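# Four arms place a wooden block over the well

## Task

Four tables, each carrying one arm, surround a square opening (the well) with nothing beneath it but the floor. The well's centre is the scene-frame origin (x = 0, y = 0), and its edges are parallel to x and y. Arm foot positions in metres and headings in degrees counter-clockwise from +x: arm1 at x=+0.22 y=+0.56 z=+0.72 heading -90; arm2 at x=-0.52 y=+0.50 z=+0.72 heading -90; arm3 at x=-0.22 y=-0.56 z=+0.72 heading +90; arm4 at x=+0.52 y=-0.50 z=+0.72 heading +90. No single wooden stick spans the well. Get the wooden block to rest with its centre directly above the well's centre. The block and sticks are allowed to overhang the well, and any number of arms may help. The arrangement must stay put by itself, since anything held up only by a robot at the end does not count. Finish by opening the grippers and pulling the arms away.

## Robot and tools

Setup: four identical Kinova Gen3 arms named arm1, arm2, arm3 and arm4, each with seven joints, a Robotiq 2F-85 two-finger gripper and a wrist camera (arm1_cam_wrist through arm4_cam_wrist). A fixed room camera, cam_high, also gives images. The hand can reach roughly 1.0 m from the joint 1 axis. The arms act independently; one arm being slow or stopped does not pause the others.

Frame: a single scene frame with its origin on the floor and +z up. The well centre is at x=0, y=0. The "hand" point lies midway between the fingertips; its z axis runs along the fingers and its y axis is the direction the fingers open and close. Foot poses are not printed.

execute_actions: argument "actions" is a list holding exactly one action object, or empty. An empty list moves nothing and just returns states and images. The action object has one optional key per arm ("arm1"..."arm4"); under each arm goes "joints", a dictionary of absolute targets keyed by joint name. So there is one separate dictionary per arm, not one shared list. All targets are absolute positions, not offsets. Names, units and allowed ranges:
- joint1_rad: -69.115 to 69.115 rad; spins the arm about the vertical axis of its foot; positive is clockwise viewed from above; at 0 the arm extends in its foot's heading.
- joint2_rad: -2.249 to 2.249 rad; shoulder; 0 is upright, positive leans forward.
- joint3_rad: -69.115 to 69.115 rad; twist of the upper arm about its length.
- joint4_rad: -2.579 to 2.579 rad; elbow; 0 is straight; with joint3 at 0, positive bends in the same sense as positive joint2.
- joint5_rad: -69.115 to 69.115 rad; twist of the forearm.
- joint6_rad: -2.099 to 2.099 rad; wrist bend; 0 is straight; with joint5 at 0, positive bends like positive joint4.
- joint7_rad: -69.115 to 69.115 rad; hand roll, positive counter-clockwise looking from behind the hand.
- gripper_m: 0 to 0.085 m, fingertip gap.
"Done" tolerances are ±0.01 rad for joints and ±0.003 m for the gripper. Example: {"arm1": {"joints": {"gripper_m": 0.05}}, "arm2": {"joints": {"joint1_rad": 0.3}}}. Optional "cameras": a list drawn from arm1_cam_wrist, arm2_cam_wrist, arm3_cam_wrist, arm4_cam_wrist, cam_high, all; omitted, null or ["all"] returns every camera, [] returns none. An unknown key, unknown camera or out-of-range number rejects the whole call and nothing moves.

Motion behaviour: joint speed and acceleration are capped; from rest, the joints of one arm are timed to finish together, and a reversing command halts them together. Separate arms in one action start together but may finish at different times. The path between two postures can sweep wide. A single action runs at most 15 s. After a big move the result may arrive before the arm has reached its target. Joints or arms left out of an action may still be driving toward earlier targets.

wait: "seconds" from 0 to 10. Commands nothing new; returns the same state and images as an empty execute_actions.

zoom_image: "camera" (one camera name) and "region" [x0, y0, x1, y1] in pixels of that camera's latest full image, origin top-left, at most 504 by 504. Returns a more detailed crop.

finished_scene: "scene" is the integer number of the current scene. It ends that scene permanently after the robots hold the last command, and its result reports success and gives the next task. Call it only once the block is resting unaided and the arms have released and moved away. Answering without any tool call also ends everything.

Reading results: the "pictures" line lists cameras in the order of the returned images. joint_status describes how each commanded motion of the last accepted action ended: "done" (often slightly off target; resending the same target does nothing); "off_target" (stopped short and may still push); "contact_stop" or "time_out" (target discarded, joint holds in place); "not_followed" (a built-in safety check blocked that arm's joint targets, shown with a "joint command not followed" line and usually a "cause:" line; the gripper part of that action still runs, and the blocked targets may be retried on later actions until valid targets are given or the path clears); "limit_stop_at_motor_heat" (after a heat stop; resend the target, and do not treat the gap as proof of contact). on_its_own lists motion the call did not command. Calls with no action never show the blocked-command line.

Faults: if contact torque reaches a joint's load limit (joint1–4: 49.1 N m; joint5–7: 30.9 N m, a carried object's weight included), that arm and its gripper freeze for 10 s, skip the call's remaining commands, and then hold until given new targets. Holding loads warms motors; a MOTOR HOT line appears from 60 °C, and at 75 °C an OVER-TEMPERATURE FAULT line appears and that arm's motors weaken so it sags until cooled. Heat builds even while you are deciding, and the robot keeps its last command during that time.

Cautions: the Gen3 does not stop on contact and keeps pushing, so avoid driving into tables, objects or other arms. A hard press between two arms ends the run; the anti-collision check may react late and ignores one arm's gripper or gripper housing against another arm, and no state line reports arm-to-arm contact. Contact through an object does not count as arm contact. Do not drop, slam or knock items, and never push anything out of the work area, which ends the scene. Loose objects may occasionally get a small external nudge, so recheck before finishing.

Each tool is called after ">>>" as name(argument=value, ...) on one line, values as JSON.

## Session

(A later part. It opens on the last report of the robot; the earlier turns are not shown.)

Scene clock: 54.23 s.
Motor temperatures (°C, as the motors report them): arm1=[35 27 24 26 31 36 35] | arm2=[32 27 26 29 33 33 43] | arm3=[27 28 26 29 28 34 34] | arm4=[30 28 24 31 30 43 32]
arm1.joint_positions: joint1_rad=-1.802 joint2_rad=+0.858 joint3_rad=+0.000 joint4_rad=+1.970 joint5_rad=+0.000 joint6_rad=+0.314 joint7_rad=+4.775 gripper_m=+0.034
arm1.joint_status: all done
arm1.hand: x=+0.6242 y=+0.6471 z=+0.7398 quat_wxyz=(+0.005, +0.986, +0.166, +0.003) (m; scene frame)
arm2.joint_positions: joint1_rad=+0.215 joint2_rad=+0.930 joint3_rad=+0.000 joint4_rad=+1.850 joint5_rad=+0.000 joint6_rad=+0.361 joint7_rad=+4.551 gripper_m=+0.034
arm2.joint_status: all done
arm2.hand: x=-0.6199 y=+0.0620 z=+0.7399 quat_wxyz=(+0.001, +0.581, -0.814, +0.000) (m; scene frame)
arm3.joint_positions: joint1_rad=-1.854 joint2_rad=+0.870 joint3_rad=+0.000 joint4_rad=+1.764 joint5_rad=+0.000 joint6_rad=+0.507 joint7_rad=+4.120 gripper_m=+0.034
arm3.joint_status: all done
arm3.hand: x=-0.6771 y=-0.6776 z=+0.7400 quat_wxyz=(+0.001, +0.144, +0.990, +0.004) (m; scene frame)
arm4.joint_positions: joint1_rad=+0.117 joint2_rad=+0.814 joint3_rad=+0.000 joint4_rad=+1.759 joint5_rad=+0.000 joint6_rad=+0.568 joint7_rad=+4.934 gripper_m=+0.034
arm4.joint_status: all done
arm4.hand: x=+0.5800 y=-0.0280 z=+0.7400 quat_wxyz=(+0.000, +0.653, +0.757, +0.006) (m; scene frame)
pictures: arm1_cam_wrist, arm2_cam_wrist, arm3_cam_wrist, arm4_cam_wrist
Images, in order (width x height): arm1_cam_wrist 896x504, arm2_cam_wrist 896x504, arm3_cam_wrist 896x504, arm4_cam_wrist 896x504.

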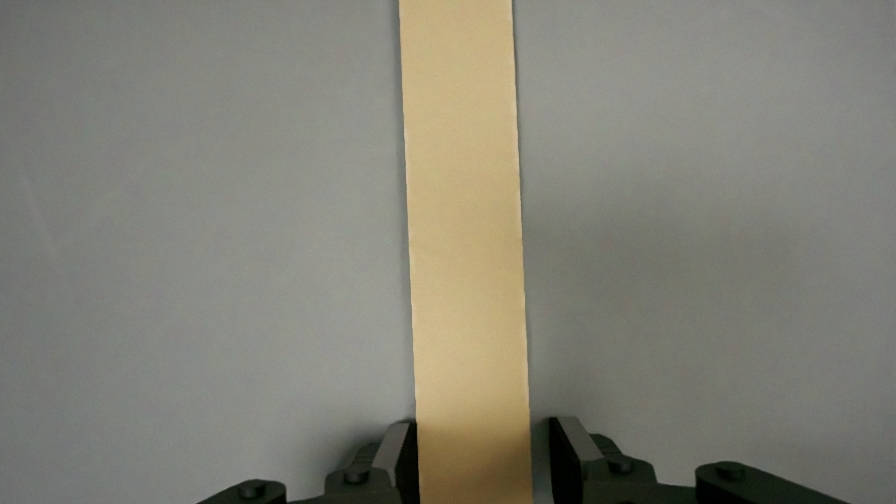

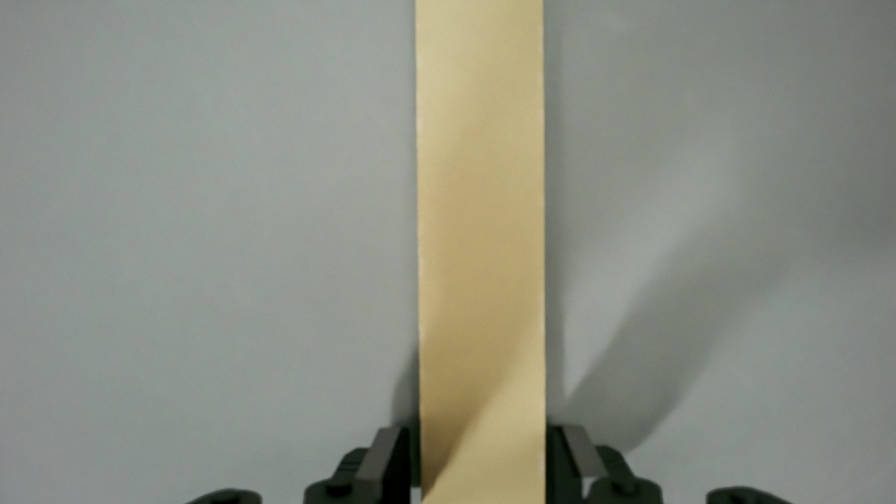

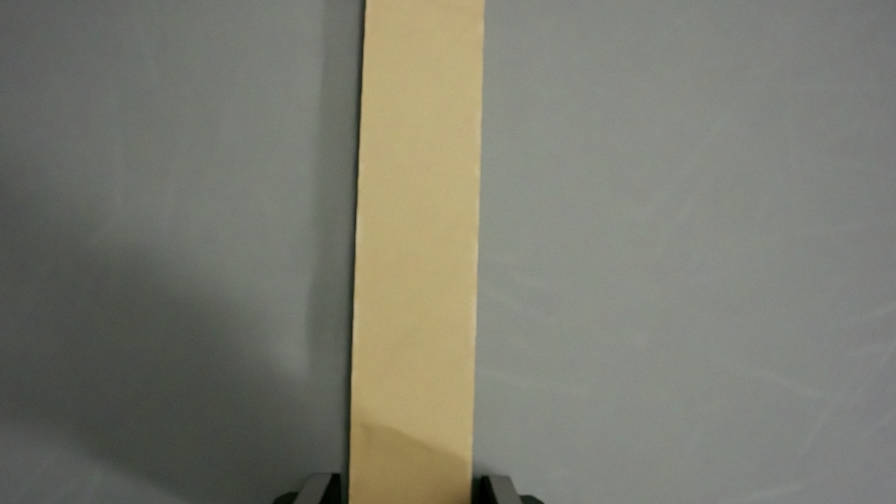

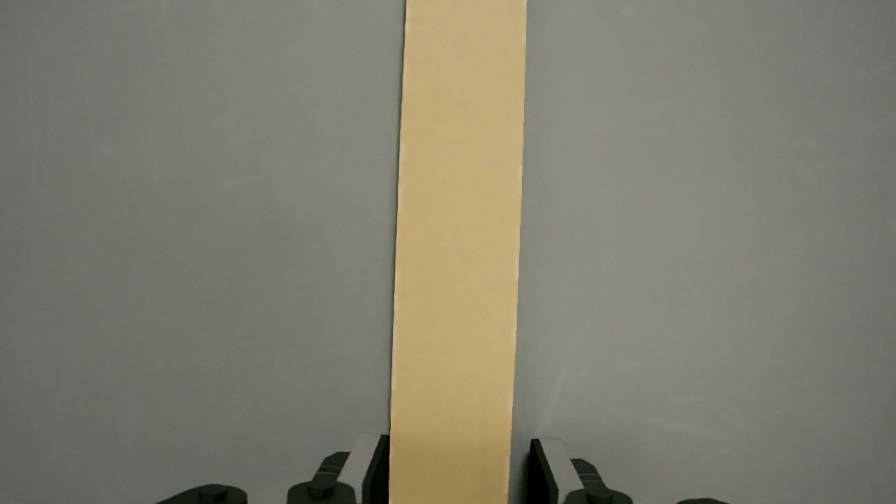

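>>> execute_actions(actions=[{"arm1":{"joints":{"gripper_m":0.022}},"arm2":{"joints":{"gripper_m":0.022}},"arm3":{"joints":{"gripper_m":0.022}},"arm4":{"joints":{"gripper_m":0.022}}}], cameras=["arm1_cam_wrist","arm2_cam_wrist"])

Scene clock: 56.10 s.
Motor temperatures (°C, as the motors report them): arm1=[35 27 24 26 31 36 35] | arm2=[32 27 26 29 33 33 43] | arm3=[27 28 26 29 28 34 34] | arm4=[30 28 24 31 30 43 32]
arm1.joint_positions: joint1_rad=-1.802 joint2_rad=+0.857 joint3_rad=+0.000 joint4_rad=+1.970 joint5_rad=+0.000 joint6_rad=+0.314 joint7_rad=+4.775 gripper_m=+0.026
arm1.joint_status: gripper_m off_target (ended at +0.026, target +0.022)
arm1.hand: x=+0.6242 y=+0.6471 z=+0.7401 quat_wxyz=(+0.005, +0.986, +0.166, +0.004) (m; scene frame)
arm2.joint_positions: joint1_rad=+0.215 joint2_rad=+0.930 joint3_rad=+0.000 joint4_rad=+1.850 joint5_rad=+0.000 joint6_rad=+0.361 joint7_rad=+4.551 gripper_m=+0.026
arm2.joint_status: gripper_m off_target (ended at +0.026, target +0.022)
arm2.hand: x=-0.6199 y=+0.0618 z=+0.7402 quat_wxyz=(+0.001, +0.581, -0.814, +0.000) (m; scene frame)
arm3.joint_positions: joint1_rad=-1.854 joint2_rad=+0.868 joint3_rad=+0.000 joint4_rad=+1.764 joint5_rad=+0.000 joint6_rad=+0.508 joint7_rad=+4.120 gripper_m=+0.026
arm3.joint_status: gripper_m off_target (ended at +0.026, target +0.022)
arm3.hand: x=-0.6776 y=-0.6780 z=+0.7407 quat_wxyz=(+0.000, +0.144, +0.990, +0.004) (m; scene frame)
arm4.joint_positions: joint1_rad=+0.117 joint2_rad=+0.813 joint3_rad=+0.000 joint4_rad=+1.759 joint5_rad=+0.000 joint6_rad=+0.569 joint7_rad=+4.934 gripper_m=+0.026
arm4.joint_status: gripper_m off_target (ended at +0.026, target +0.022)
arm4.hand: x=+0.5799 y=-0.0279 z=+0.7404 quat_wxyz=(+0.000, +0.653, +0.757, +0.007) (m; scene frame)
pictures: arm1_cam_wrist, arm2_cam_wrist
Images, in order (width x height): arm1_cam_wrist 896x504, arm2_cam_wrist 896x504.

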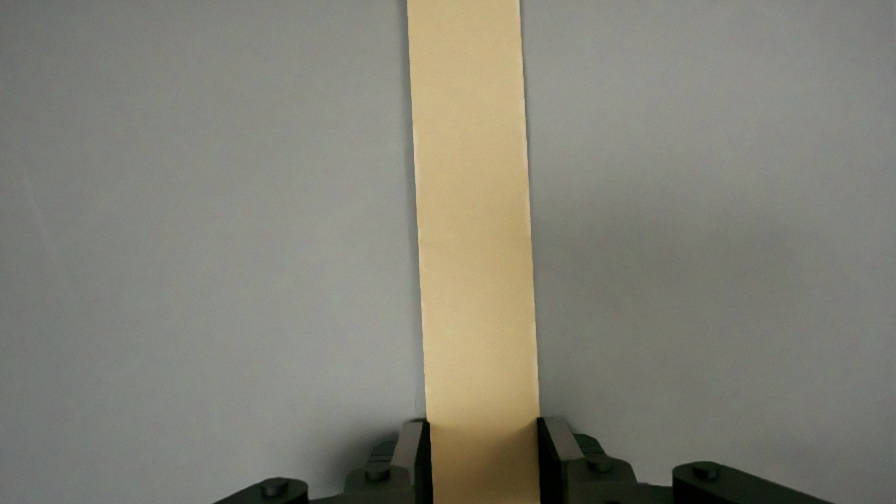

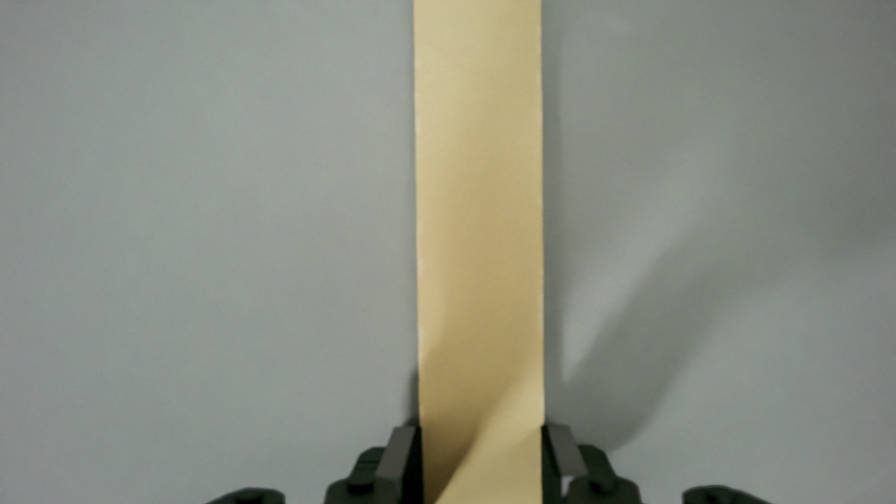

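>>> execute_actions(actions=[{"arm1":{"joints":{"gripper_m":0.012}},"arm2":{"joints":{"gripper_m":0.012}},"arm3":{"joints":{"gripper_m":0.012}},"arm4":{"joints":{"gripper_m":0.012}}}], cameras=[])

>>> execute_actions(actions=[{"arm1":{"joints":{"joint2_rad":0.7143,"joint4_rad":1.9669,"joint6_rad":0.4604}},"arm2":{"joints":{"joint2_rad":0.7951,"joint4_rad":1.8559,"joint6_rad":0.4906}},"arm3":{"joints":{"joint2_rad":0.7495,"joint4_rad":1.7525,"joint6_rad":0.6396}},"arm4":{"joints":{"joint2_rad":0.6992,"joint4_rad":1.7349,"joint6_rad":0.7075}}}])

Scene clock: 58.73 s.
Motor temperatures (°C, as the motors report them): arm1=[35 27 24 26 31 36 35] | arm2=[32 27 26 29 33 33 43] | arm3=[27 28 26 29 28 34 34] | arm4=[30 28 24 31 30 43 32]
arm1.joint_positions: joint1_rad=-1.802 joint2_rad=+0.856 joint3_rad=+0.000 joint4_rad=+1.970 joint5_rad=+0.000 joint6_rad=+0.315 joint7_rad=+4.775 gripper_m=+0.023
arm1.joint_status: gripper_m off_target (ended at +0.023, target +0.012)
arm1.hand: x=+0.6243 y=+0.6471 z=+0.7404 quat_wxyz=(+0.005, +0.986, +0.166, +0.004) (m; scene frame)
arm2.joint_positions: joint1_rad=+0.215 joint2_rad=+0.929 joint3_rad=+0.000 joint4_rad=+1.850 joint5_rad=+0.000 joint6_rad=+0.362 joint7_rad=+4.551 gripper_m=+0.024
arm2.joint_status: gripper_m off_target (ended at +0.024, target +0.012)
arm2.hand: x=-0.6200 y=+0.0618 z=+0.7405 quat_wxyz=(+0.001, +0.581, -0.814, +0.000) (m; scene frame)
arm3.joint_positions: joint1_rad=-1.854 joint2_rad=+0.868 joint3_rad=+0.000 joint4_rad=+1.764 joint5_rad=+0.000 joint6_rad=+0.508 joint7_rad=+4.120 gripper_m=+0.024
arm3.joint_status: gripper_m off_target (ended at +0.024, target +0.012)
arm3.hand: x=-0.6776 y=-0.6780 z=+0.7410 quat_wxyz=(+0.000, +0.144, +0.990, +0.004) (m; scene frame)
arm4.joint_positions: joint1_rad=+0.117 joint2_rad=+0.813 joint3_rad=+0.000 joint4_rad=+1.759 joint5_rad=+0.000 joint6_rad=+0.569 joint7_rad=+4.934 gripper_m=+0.022
arm4.joint_status: gripper_m off_target (ended at +0.022, target +0.012)
arm4.hand: x=+0.5800 y=-0.0277 z=+0.7407 quat_wxyz=(+0.000, +0.653, +0.757, +0.007) (m; scene frame)
pictures: none
No camera images: the call's "cameras" was empty. Leave "cameras" out to get every camera's image.

Scene clock: 59.80 s.
Motor temperatures (°C, as the motors report them): arm1=[35 27 24 26 31 36 35] | arm2=[32 27 26 29 33 33 43] | arm3=[27 28 26 29 28 34 34] | arm4=[30 28 24 31 30 43 32]
arm1.joint_positions: joint1_rad=-1.802 joint2_rad=+0.715 joint3_rad=+0.000 joint4_rad=+1.967 joint5_rad=+0.000 joint6_rad=+0.460 joint7_rad=+4.775 gripper_m=+0.023
arm1.joint_status: all done
arm1.hand: x=+0.6234 y=+0.6475 z=+0.7995 quat_wxyz=(+0.005, +0.986, +0.166, +0.003) (m; scene frame)
arm2.joint_positions: joint1_rad=+0.215 joint2_rad=+0.796 joint3_rad=+0.000 joint4_rad=+1.856 joint5_rad=+0.000 joint6_rad=+0.491 joint7_rad=+4.551 gripper_m=+0.024
arm2.joint_status: all done
arm2.hand: x=-0.6197 y=+0.0623 z=+0.7997 quat_wxyz=(+0.001, +0.581, -0.814, -0.001) (m; scene frame)
arm3.joint_positions: joint1_rad=-1.854 joint2_rad=+0.750 joint3_rad=+0.000 joint4_rad=+1.753 joint5_rad=+0.000 joint6_rad=+0.640 joint7_rad=+4.120 gripper_m=+0.024
arm3.joint_status: all done
arm3.hand: x=-0.6770 y=-0.6780 z=+0.7988 quat_wxyz=(+0.001, +0.144, +0.990, +0.004) (m; scene frame)
arm4.joint_positions: joint1_rad=+0.117 joint2_rad=+0.700 joint3_rad=+0.000 joint4_rad=+1.735 joint5_rad=+0.000 joint6_rad=+0.708 joint7_rad=+4.934 gripper_m=+0.022
arm4.joint_status: all done
arm4.hand: x=+0.5794 y=-0.0289 z=+0.7989 quat_wxyz=(+0.000, +0.653, +0.757, +0.006) (m; scene frame)
pictures: arm1_cam_wrist, arm2_cam_wrist, arm3_cam_wrist, arm4_cam_wrist, cam_high
Images, in order (width x height): arm1_cam_wrist 896x504, arm2_cam_wrist 896x504, arm3_cam_wrist 896x504, arm4_cam_wrist 896x504, cam_high 896x504.

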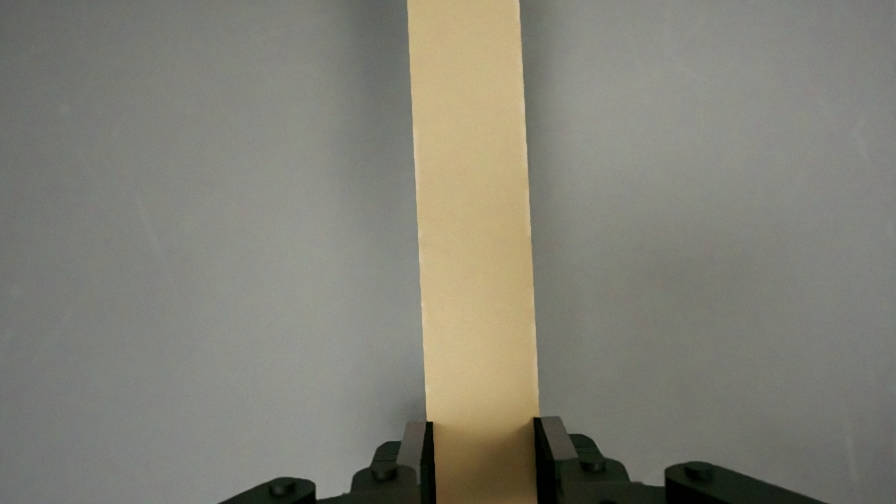

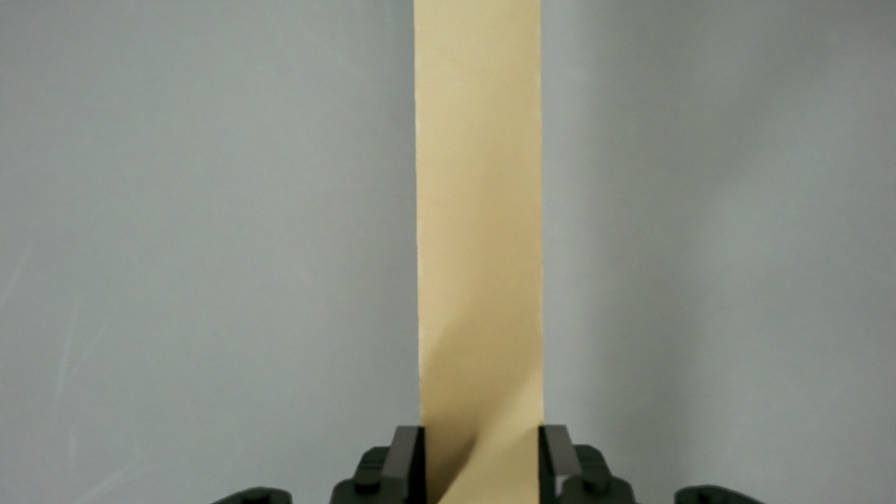

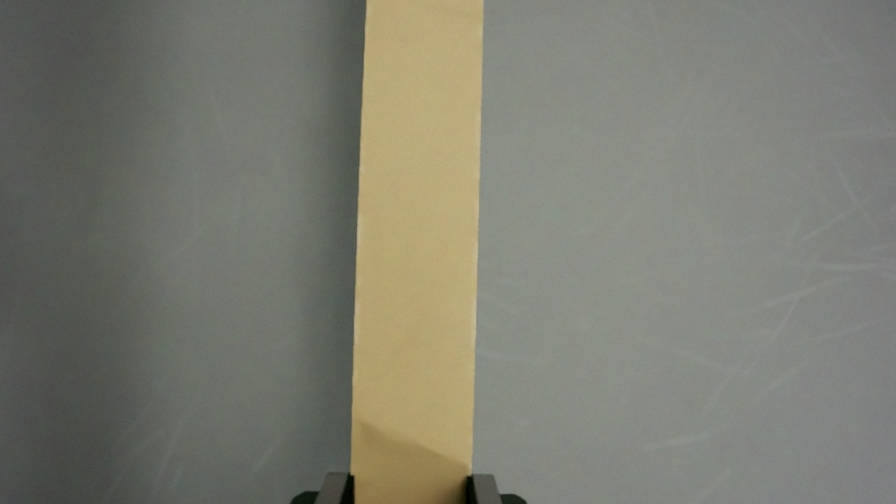

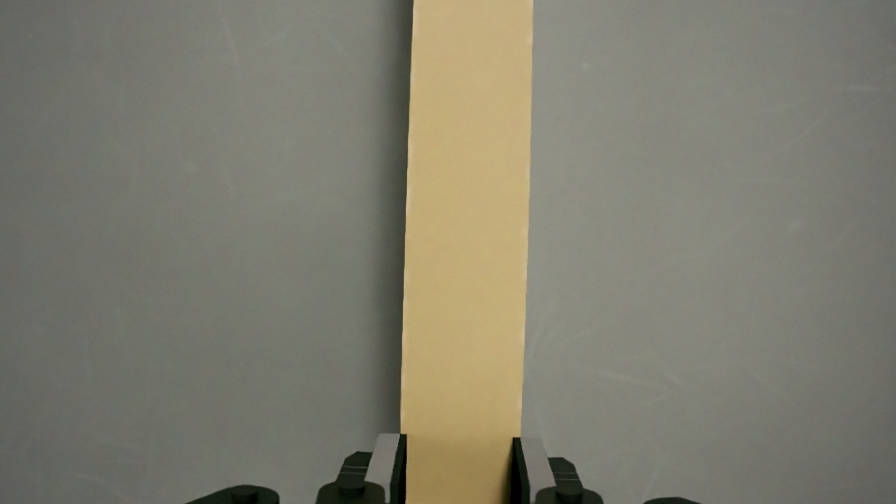

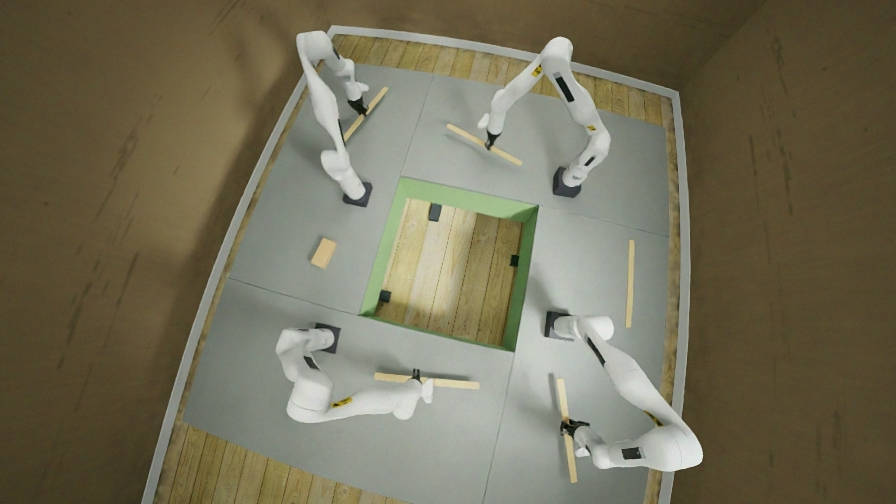

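>>> execute_actions(actions=[{"arm2":{"joints":{"joint1_rad":-0.2086,"joint7_rad":4.4567}},"arm4":{"joints":{"joint1_rad":-0.1915,"joint7_rad":4.4773}},"arm3":{"joints":{"joint2_rad":0.2785,"joint4_rad":1.9729,"joint6_rad":0.8902,"joint7_rad":5.11}}}], cameras=["arm2_cam_wrist","arm4_cam_wrist","cam_high"])

Scene clock: 63.80 s.
Motor temperatures (°C, as the motors report them): arm1=[35 27 24 26 31 36 35] | arm2=[32 27 26 29 33 33 43] | arm3=[27 28 26 29 28 34 34] | arm4=[30 28 24 31 30 43 32]
arm1.joint_positions: joint1_rad=-1.802 joint2_rad=+0.715 joint3_rad=+0.000 joint4_rad=+1.967 joint5_rad=+0.000 joint6_rad=+0.460 joint7_rad=+4.775 gripper_m=+0.023
arm1.joint_status: not commanded
arm1.hand: x=+0.6235 y=+0.6475 z=+0.7996 quat_wxyz=(+0.005, +0.986, +0.166, +0.003) (m; scene frame)
arm2.joint_positions: joint1_rad=-0.208 joint2_rad=+0.795 joint3_rad=+0.000 joint4_rad=+1.856 joint5_rad=+0.000 joint6_rad=+0.491 joint7_rad=+4.457 gripper_m=+0.024
arm2.joint_status: all done
arm2.hand: x=-0.4308 y=+0.0600 z=+0.7993 quat_wxyz=(+0.001, +0.707, -0.707, -0.001) (m; scene frame)
arm3.joint_positions: joint1_rad=-1.854 joint2_rad=+0.279 joint3_rad=+0.000 joint4_rad=+1.973 joint5_rad=+0.000 joint6_rad=+0.890 joint7_rad=+5.110 gripper_m=+0.024
arm3.joint_status: all done
arm3.hand: x=-0.5684 y=-0.6451 z=+0.9504 quat_wxyz=(+0.003, -0.343, +0.939, +0.003) (m; scene frame)
arm4.joint_positions: joint1_rad=-0.191 joint2_rad=+0.700 joint3_rad=+0.000 joint4_rad=+1.735 joint5_rad=+0.000 joint6_rad=+0.708 joint7_rad=+4.477 gripper_m=+0.022
arm4.joint_status: all done
arm4.hand: x=+0.4332 y=-0.0330 z=+0.7977 quat_wxyz=(+0.000, +0.707, +0.707, +0.006) (m; scene frame)
pictures: arm2_cam_wrist, arm4_cam_wrist, cam_high
Images, in order (width x height): arm2_cam_wrist 896x504, arm4_cam_wrist 896x504, cam_high 896x504.

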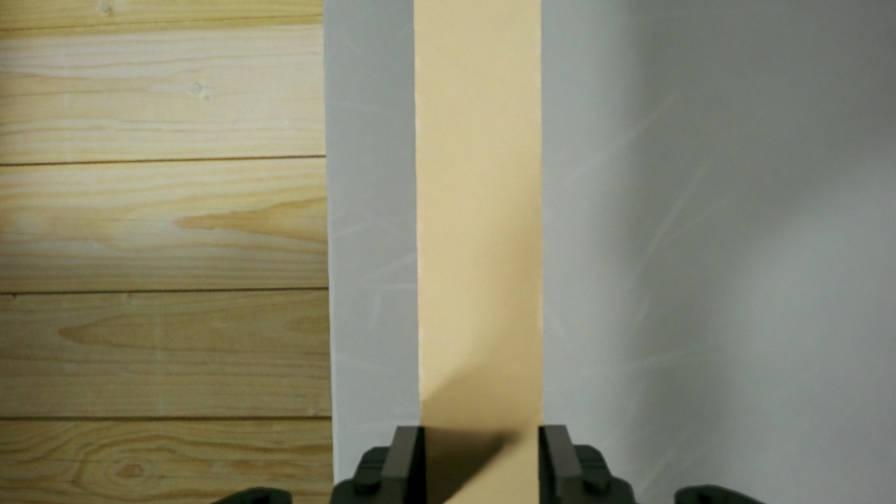

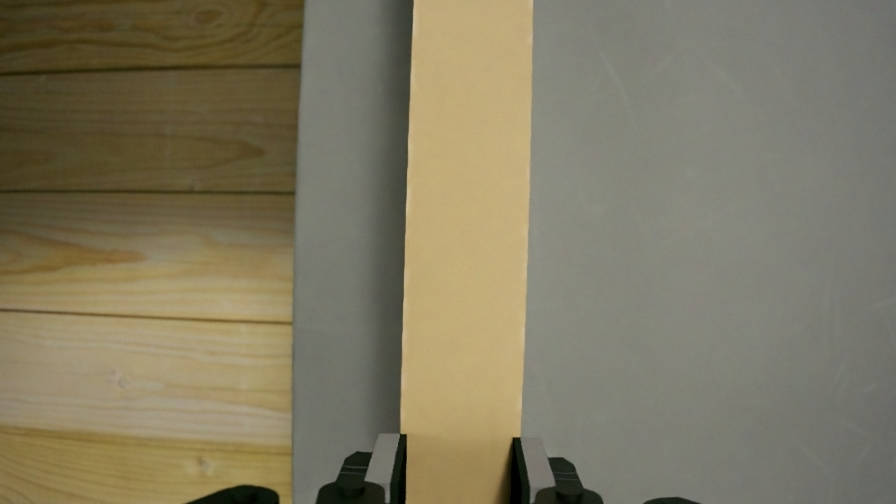

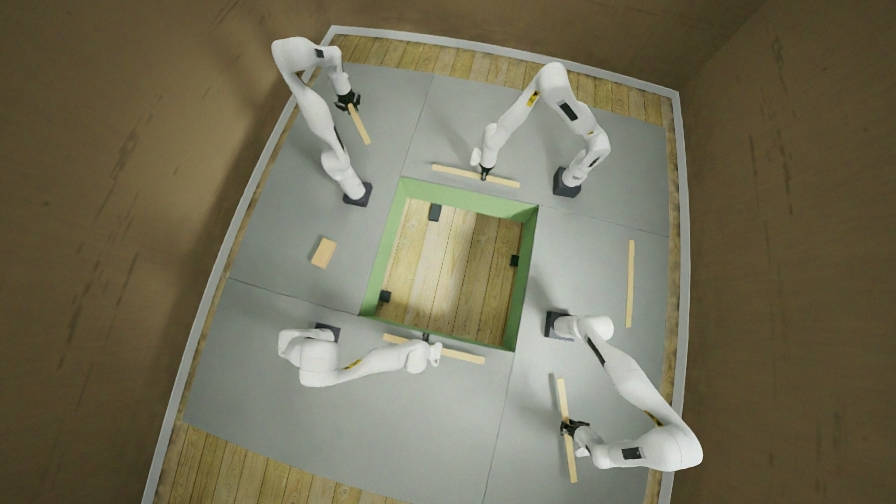

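>>> zoom_image(camera="cam_high", region=[460, 150, 530, 200])

>>> zoom_image(camera="cam_high", region=[330, 85, 390, 150])

Region (460, 150, 530, 200) of cam_high's 896x504 image, scaled by 7.200, with more detail than that image has; it fills the top 360 rows of this view, and the rest is white.

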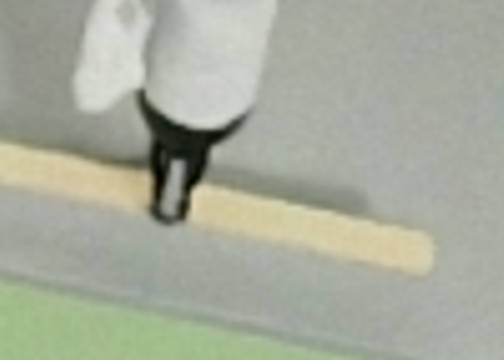

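Region (330, 85, 390, 150) of cam_high's 896x504 image, scaled by 7.754, with more detail than that image has; it fills the left 465 columns of this view, and the rest is white.

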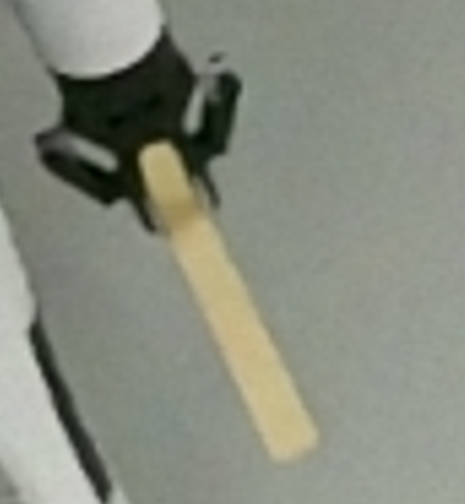

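>>> execute_actions(actions=[{"arm2":{"joints":{"joint1_rad":0.35}},"arm3":{"joints":{"joint1_rad":0.4936,"joint2_rad":0.3820,"joint4_rad":2.1282,"joint5_rad":-0.2609,"joint6_rad":0.4359,"joint7_rad":5.4122}}}], cameras=["arm3_cam_wrist","cam_high"])

Scene clock: 80.97 s.
Motor temperatures (°C, as the motors report them): arm1=[35 27 24 26 31 36 35] | arm2=[32 28 26 29 33 33 43] | arm3=[27 28 26 29 28 34 34] | arm4=[30 28 24 31 30 43 32]
arm1.joint_positions: joint1_rad=-1.802 joint2_rad=+0.715 joint3_rad=+0.000 joint4_rad=+1.967 joint5_rad=+0.000 joint6_rad=+0.460 joint7_rad=+4.775 gripper_m=+0.023
arm1.joint_status: not commanded
arm1.hand: x=+0.6235 y=+0.6475 z=+0.7996 quat_wxyz=(+0.005, +0.986, +0.166, +0.003) (m; scene frame)
arm2.joint_positions: joint1_rad=+0.350 joint2_rad=+0.795 joint3_rad=+0.000 joint4_rad=+1.856 joint5_rad=+0.000 joint6_rad=+0.491 joint7_rad=+4.457 gripper_m=+0.024
arm2.joint_status: all done
arm2.hand: x=-0.6776 y=+0.0796 z=+0.7999 quat_wxyz=(+0.001, +0.485, -0.875, -0.001) (m; scene frame)
arm3.joint_positions: joint1_rad=+0.493 joint2_rad=+0.382 joint3_rad=+0.000 joint4_rad=+2.128 joint5_rad=-0.261 joint6_rad=+0.436 joint7_rad=+5.412 gripper_m=+0.024
arm3.joint_status: all done
arm3.hand: x=-0.0403 y=-0.1953 z=+0.8943 quat_wxyz=(-0.086, +0.702, +0.702, +0.086) (m; scene frame)
arm4.joint_positions: joint1_rad=-0.192 joint2_rad=+0.700 joint3_rad=+0.000 joint4_rad=+1.735 joint5_rad=+0.000 joint6_rad=+0.708 joint7_rad=+4.477 gripper_m=+0.022
arm4.joint_status: not commanded
arm4.hand: x=+0.4332 y=-0.0330 z=+0.7977 quat_wxyz=(+0.000, +0.707, +0.707, +0.006) (m; scene frame)
pictures: arm3_cam_wrist, cam_high
Images, in order (width x height): arm3_cam_wrist 896x504, cam_high 896x504.

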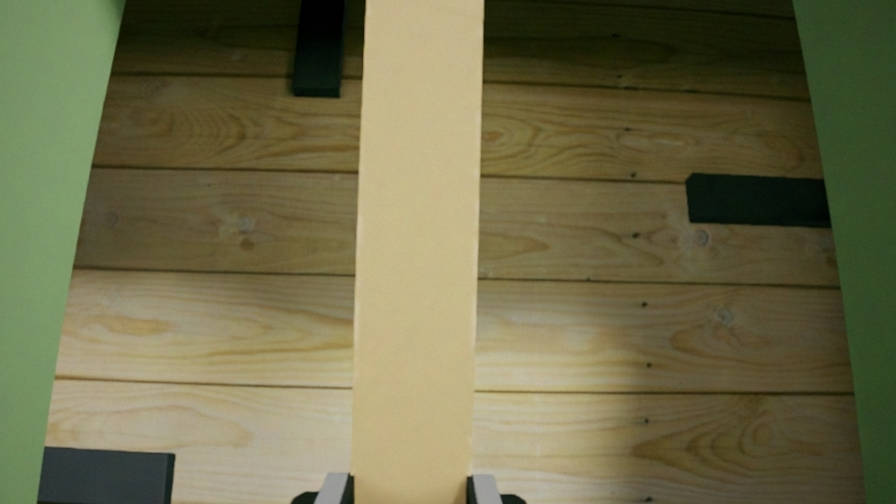

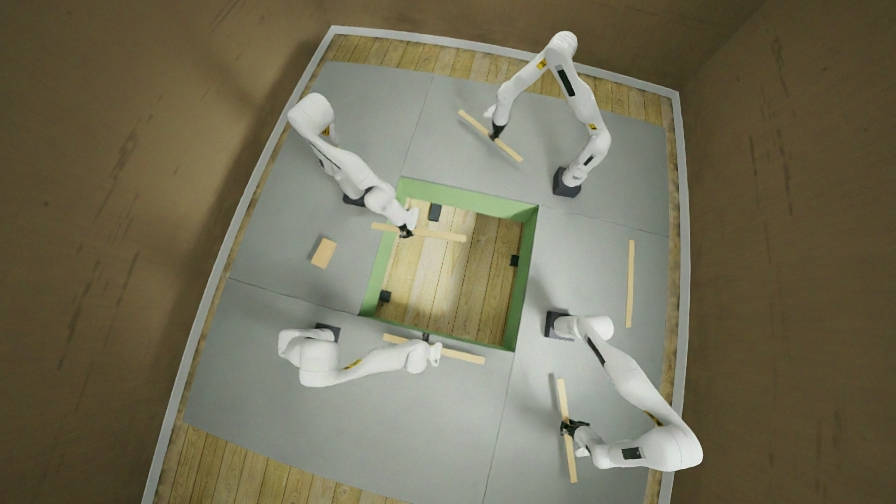

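>>> execute_actions(actions=[{"arm3":{"joints":{"joint2_rad":0.6398,"joint4_rad":2.2075,"joint5_rad":-0.9077,"joint6_rad":0.1386,"joint7_rad":6.0779}},"arm4":{"joints":{"joint1_rad":-0.4555,"joint2_rad":0.7154,"joint4_rad":1.5644,"joint5_rad":-0.3206,"joint6_rad":0.7744,"joint7_rad":6.0036}}}], cameras=["arm4_cam_wrist","cam_high"])

Scene clock: 86.00 s.
Motor temperatures (°C, as the motors report them): arm1=[35 28 24 26 31 36 35] | arm2=[32 28 26 29 33 33 43] | arm3=[27 28 26 29 28 34 34] | arm4=[30 28 24 31 30 43 32]
arm1.joint_positions: joint1_rad=-1.802 joint2_rad=+0.715 joint3_rad=+0.000 joint4_rad=+1.967 joint5_rad=+0.000 joint6_rad=+0.460 joint7_rad=+4.775 gripper_m=+0.023
arm1.joint_status: not commanded
arm1.hand: x=+0.6235 y=+0.6475 z=+0.7996 quat_wxyz=(+0.005, +0.986, +0.166, +0.003) (m; scene frame)
arm2.joint_positions: joint1_rad=+0.350 joint2_rad=+0.795 joint3_rad=+0.000 joint4_rad=+1.856 joint5_rad=+0.000 joint6_rad=+0.491 joint7_rad=+4.457 gripper_m=+0.024
arm2.joint_status: not commanded
arm2.hand: x=-0.6776 y=+0.0796 z=+0.7999 quat_wxyz=(+0.001, +0.485, -0.875, -0.001) (m; scene frame)
arm3.joint_positions: joint1_rad=+0.494 joint2_rad=+0.640 joint3_rad=+0.000 joint4_rad=+2.208 joint5_rad=-0.908 joint6_rad=+0.139 joint7_rad=+6.078 gripper_m=+0.024
arm3.joint_status: all done
arm3.hand: x=-0.0400 y=-0.1946 z=+0.7943 quat_wxyz=(-0.086, +0.702, +0.702, +0.086) (m; scene frame)
arm4.joint_positions: joint1_rad=-0.455 joint2_rad=+0.716 joint3_rad=+0.000 joint4_rad=+1.565 joint5_rad=-0.320 joint6_rad=+0.774 joint7_rad=+6.004 gripper_m=+0.022
arm4.joint_status: all done
arm4.hand: x=+0.2184 y=-0.0400 z=+0.8350 quat_wxyz=(-0.120, +0.000, +0.993, +0.000) (m; scene frame)
pictures: arm4_cam_wrist, cam_high
Images, in order (width x height): arm4_cam_wrist 896x504, cam_high 896x504.

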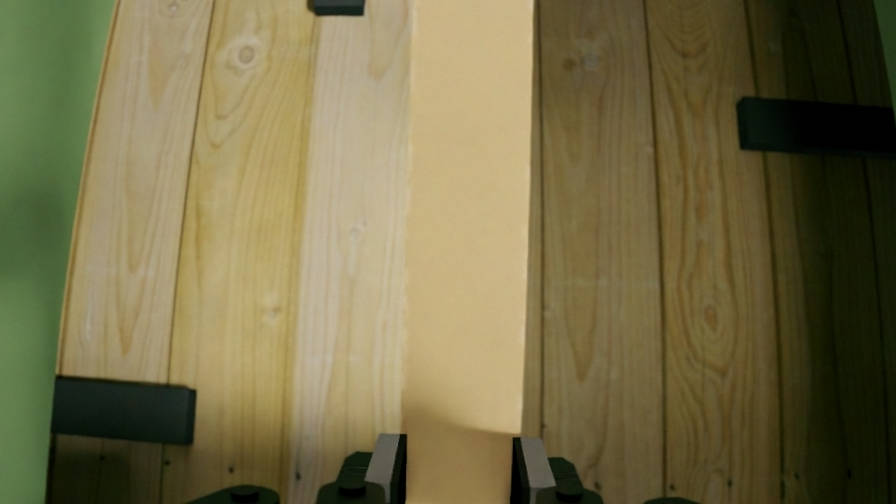

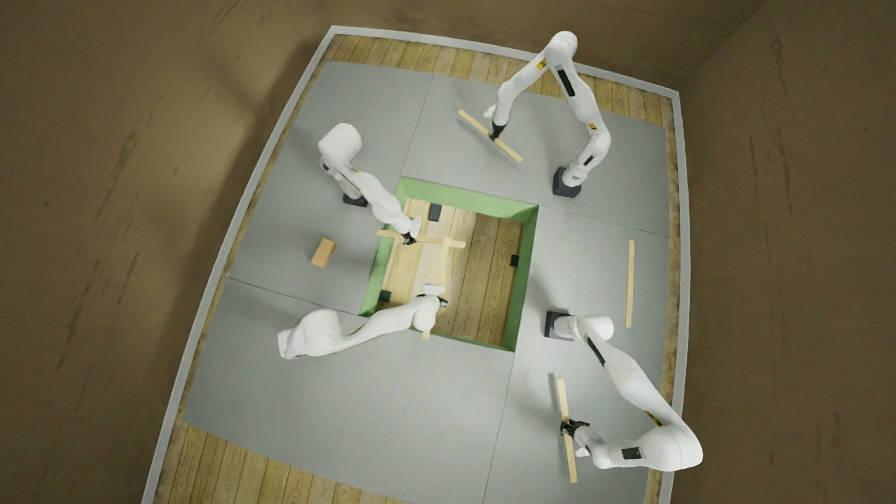

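>>> zoom_image(camera="cam_high", region=[365, 205, 505, 345])

Region (365, 205, 505, 345) of cam_high's 896x504 image, scaled by 3.600, with more detail than that image has.

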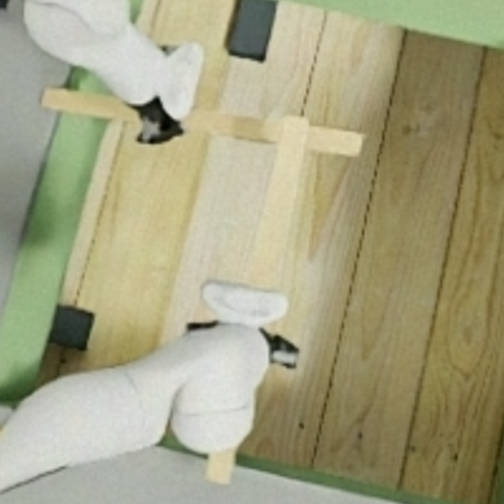

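>>> execute_actions(actions=[{"arm1":{"joints":{"joint1_rad":-0.75,"joint2_rad":0.4610,"joint4_rad":2.2328,"joint5_rad":-0.3774,"joint6_rad":0.2658,"joint7_rad":5.5601}},"arm4":{"joints":{"joint1_rad":-0.4535,"joint2_rad":0.7927,"joint4_rad":1.5962,"joint5_rad":-0.3621,"joint6_rad":0.6717,"joint7_rad":6.0566}}}], cameras=["cam_high"])

>>> zoom_image(camera="cam_high", region=[365, 205, 505, 345])

Scene clock: 93.33 s.
Motor temperatures (°C, as the motors report them): arm1=[35 28 24 26 31 36 35] | arm2=[32 28 26 29 33 33 43] | arm3=[27 28 26 29 28 34 34] | arm4=[30 28 24 31 30 43 32]
arm1.joint_positions: joint1_rad=-0.750 joint2_rad=+0.461 joint3_rad=+0.000 joint4_rad=+2.233 joint5_rad=-0.377 joint6_rad=+0.266 joint7_rad=+5.560 gripper_m=+0.023
arm1.joint_status: all done
arm1.hand: x=+0.4934 y=+0.2940 z=+0.8663 quat_wxyz=(+0.023, +0.983, -0.142, +0.113) (m; scene frame)
arm2.joint_positions: joint1_rad=+0.350 joint2_rad=+0.795 joint3_rad=+0.000 joint4_rad=+1.856 joint5_rad=+0.000 joint6_rad=+0.491 joint7_rad=+4.457 gripper_m=+0.024
arm2.joint_status: not commanded
arm2.hand: x=-0.6776 y=+0.0796 z=+0.7999 quat_wxyz=(+0.001, +0.485, -0.875, -0.001) (m; scene frame)
arm3.joint_positions: joint1_rad=+0.494 joint2_rad=+0.640 joint3_rad=+0.000 joint4_rad=+2.208 joint5_rad=-0.908 joint6_rad=+0.139 joint7_rad=+6.078 gripper_m=+0.024
arm3.joint_status: not commanded
arm3.hand: x=-0.0400 y=-0.1946 z=+0.7943 quat_wxyz=(-0.086, +0.702, +0.702, +0.086) (m; scene frame)
arm4.joint_positions: joint1_rad=-0.454 joint2_rad=+0.793 joint3_rad=+0.000 joint4_rad=+1.596 joint5_rad=-0.362 joint6_rad=+0.672 joint7_rad=+6.057 gripper_m=+0.022
arm4.joint_status: all done
arm4.hand: x=+0.2197 y=-0.0391 z=+0.7880 quat_wxyz=(-0.120, +0.002, +0.993, +0.000) (m; scene frame)
pictures: cam_high
Images, in order (width x height): cam_high 896x504.

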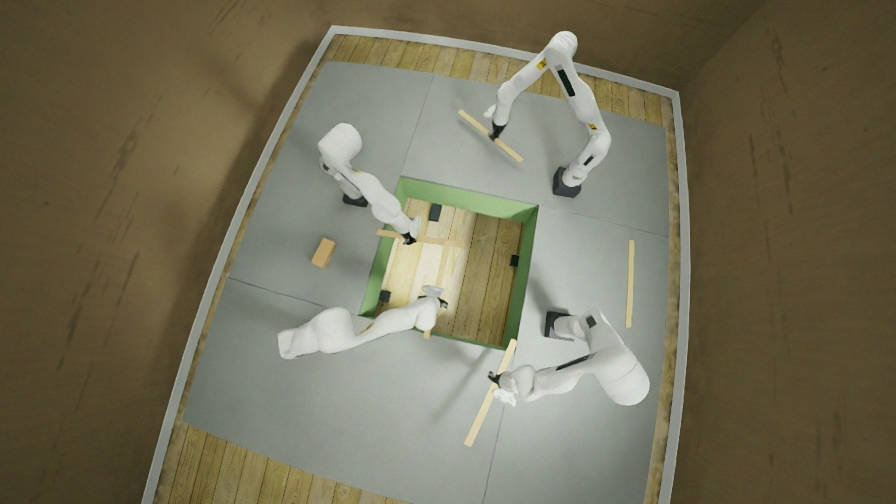

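Region (365, 205, 505, 345) of cam_high's 896x504 image, scaled by 3.600, with more detail than that image has.

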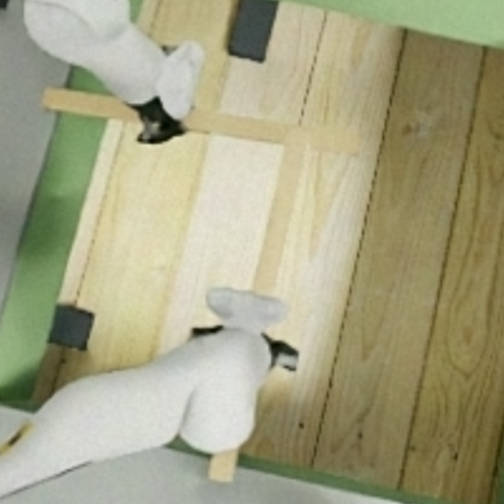

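>>> execute_actions(actions=[{"arm4":{"joints":{"gripper_m":0.045}}}], cameras=["arm4_cam_wrist","cam_high"])

Scene clock: 96.27 s.
Motor temperatures (°C, as the motors report them): arm1=[35 28 24 26 31 36 35] | arm2=[32 28 26 29 33 33 43] | arm3=[27 28 26 29 28 34 34] | arm4=[30 28 24 31 30 43 32]
arm1.joint_positions: joint1_rad=-0.750 joint2_rad=+0.461 joint3_rad=+0.000 joint4_rad=+2.233 joint5_rad=-0.377 joint6_rad=+0.266 joint7_rad=+5.560 gripper_m=+0.023
arm1.joint_status: not commanded
arm1.hand: x=+0.4934 y=+0.2940 z=+0.8663 quat_wxyz=(+0.023, +0.983, -0.142, +0.113) (m; scene frame)
arm2.joint_positions: joint1_rad=+0.350 joint2_rad=+0.795 joint3_rad=+0.000 joint4_rad=+1.856 joint5_rad=+0.000 joint6_rad=+0.491 joint7_rad=+4.457 gripper_m=+0.024
arm2.joint_status: not commanded
arm2.hand: x=-0.6776 y=+0.0796 z=+0.7999 quat_wxyz=(+0.001, +0.485, -0.875, -0.001) (m; scene frame)
arm3.joint_positions: joint1_rad=+0.494 joint2_rad=+0.640 joint3_rad=+0.000 joint4_rad=+2.208 joint5_rad=-0.908 joint6_rad=+0.139 joint7_rad=+6.078 gripper_m=+0.024
arm3.joint_status: not commanded
arm3.hand: x=-0.0401 y=-0.1948 z=+0.7942 quat_wxyz=(-0.086, +0.702, +0.702, +0.085) (m; scene frame)
arm4.joint_positions: joint1_rad=-0.453 joint2_rad=+0.793 joint3_rad=+0.000 joint4_rad=+1.596 joint5_rad=-0.362 joint6_rad=+0.672 joint7_rad=+6.057 gripper_m=+0.045
arm4.joint_status: all done
arm4.hand: x=+0.2195 y=-0.0388 z=+0.7884 quat_wxyz=(-0.120, +0.002, +0.993, +0.000) (m; scene frame)
pictures: arm4_cam_wrist, cam_high
Images, in order (width x height): arm4_cam_wrist 896x504, cam_high 896x504.

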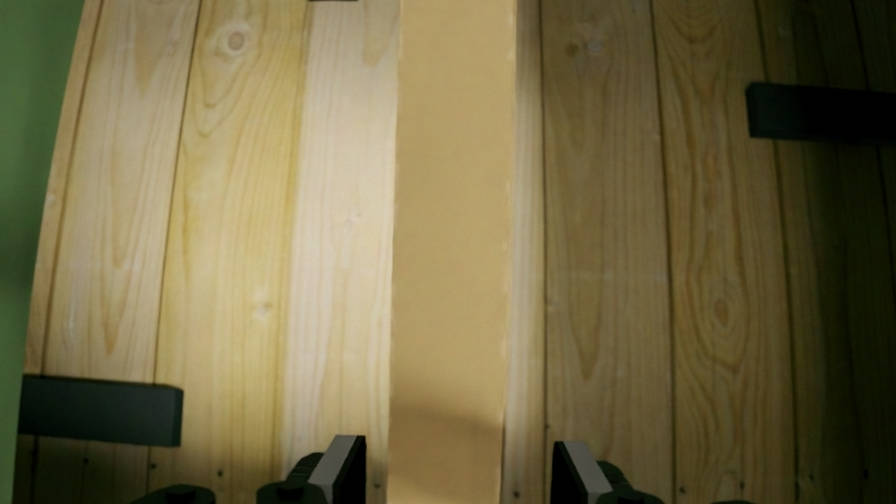

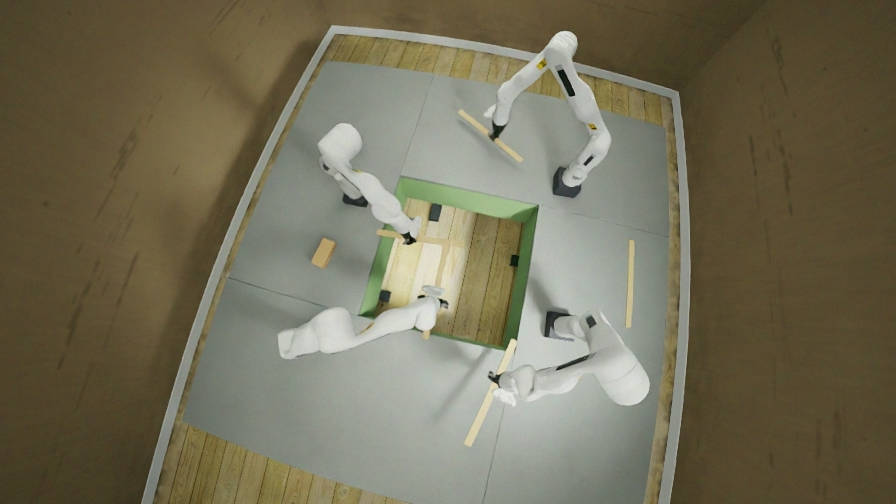

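>>> execute_actions(actions=[{"arm4":{"joints":{"joint2_rad":0.5494,"joint4_rad":1.3751,"joint5_rad":-0.2478,"joint6_rad":1.1160,"joint7_rad":5.8829}}}], cameras=["arm4_cam_wrist"])

Scene clock: 98.60 s.
Motor temperatures (°C, as the motors report them): arm1=[35 28 24 26 31 36 35] | arm2=[32 28 26 29 33 33 43] | arm3=[27 28 26 29 28 34 34] | arm4=[30 28 24 31 30 43 32]
arm1.joint_positions: joint1_rad=-0.750 joint2_rad=+0.461 joint3_rad=+0.000 joint4_rad=+2.233 joint5_rad=-0.377 joint6_rad=+0.266 joint7_rad=+5.560 gripper_m=+0.023
arm1.joint_status: not commanded
arm1.hand: x=+0.4934 y=+0.2940 z=+0.8663 quat_wxyz=(+0.023, +0.983, -0.142, +0.113) (m; scene frame)
arm2.joint_positions: joint1_rad=+0.350 joint2_rad=+0.795 joint3_rad=+0.000 joint4_rad=+1.856 joint5_rad=+0.000 joint6_rad=+0.491 joint7_rad=+4.457 gripper_m=+0.024
arm2.joint_status: not commanded
arm2.hand: x=-0.6776 y=+0.0796 z=+0.7999 quat_wxyz=(+0.001, +0.485, -0.875, -0.001) (m; scene frame)
arm3.joint_positions: joint1_rad=+0.494 joint2_rad=+0.640 joint3_rad=+0.000 joint4_rad=+2.208 joint5_rad=-0.908 joint6_rad=+0.139 joint7_rad=+6.078 gripper_m=+0.024
arm3.joint_status: not commanded
arm3.hand: x=-0.0401 y=-0.1948 z=+0.7942 quat_wxyz=(-0.086, +0.702, +0.702, +0.085) (m; scene frame)
arm4.joint_positions: joint1_rad=-0.453 joint2_rad=+0.550 joint3_rad=+0.000 joint4_rad=+1.375 joint5_rad=-0.248 joint6_rad=+1.116 joint7_rad=+5.883 gripper_m=+0.045
arm4.joint_status: all done
arm4.hand: x=+0.2180 y=-0.0405 z=+0.9723 quat_wxyz=(-0.120, +0.000, +0.993, +0.001) (m; scene frame)
pictures: arm4_cam_wrist
Images, in order (width x height): arm4_cam_wrist 896x504.

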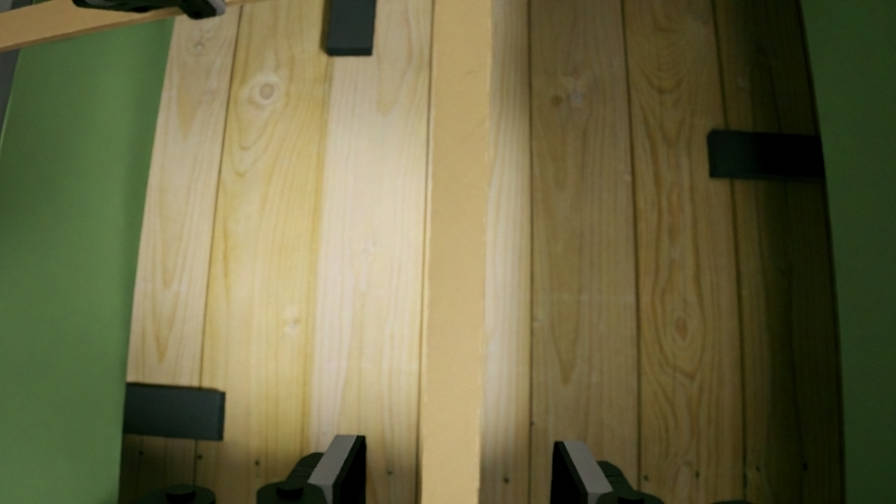

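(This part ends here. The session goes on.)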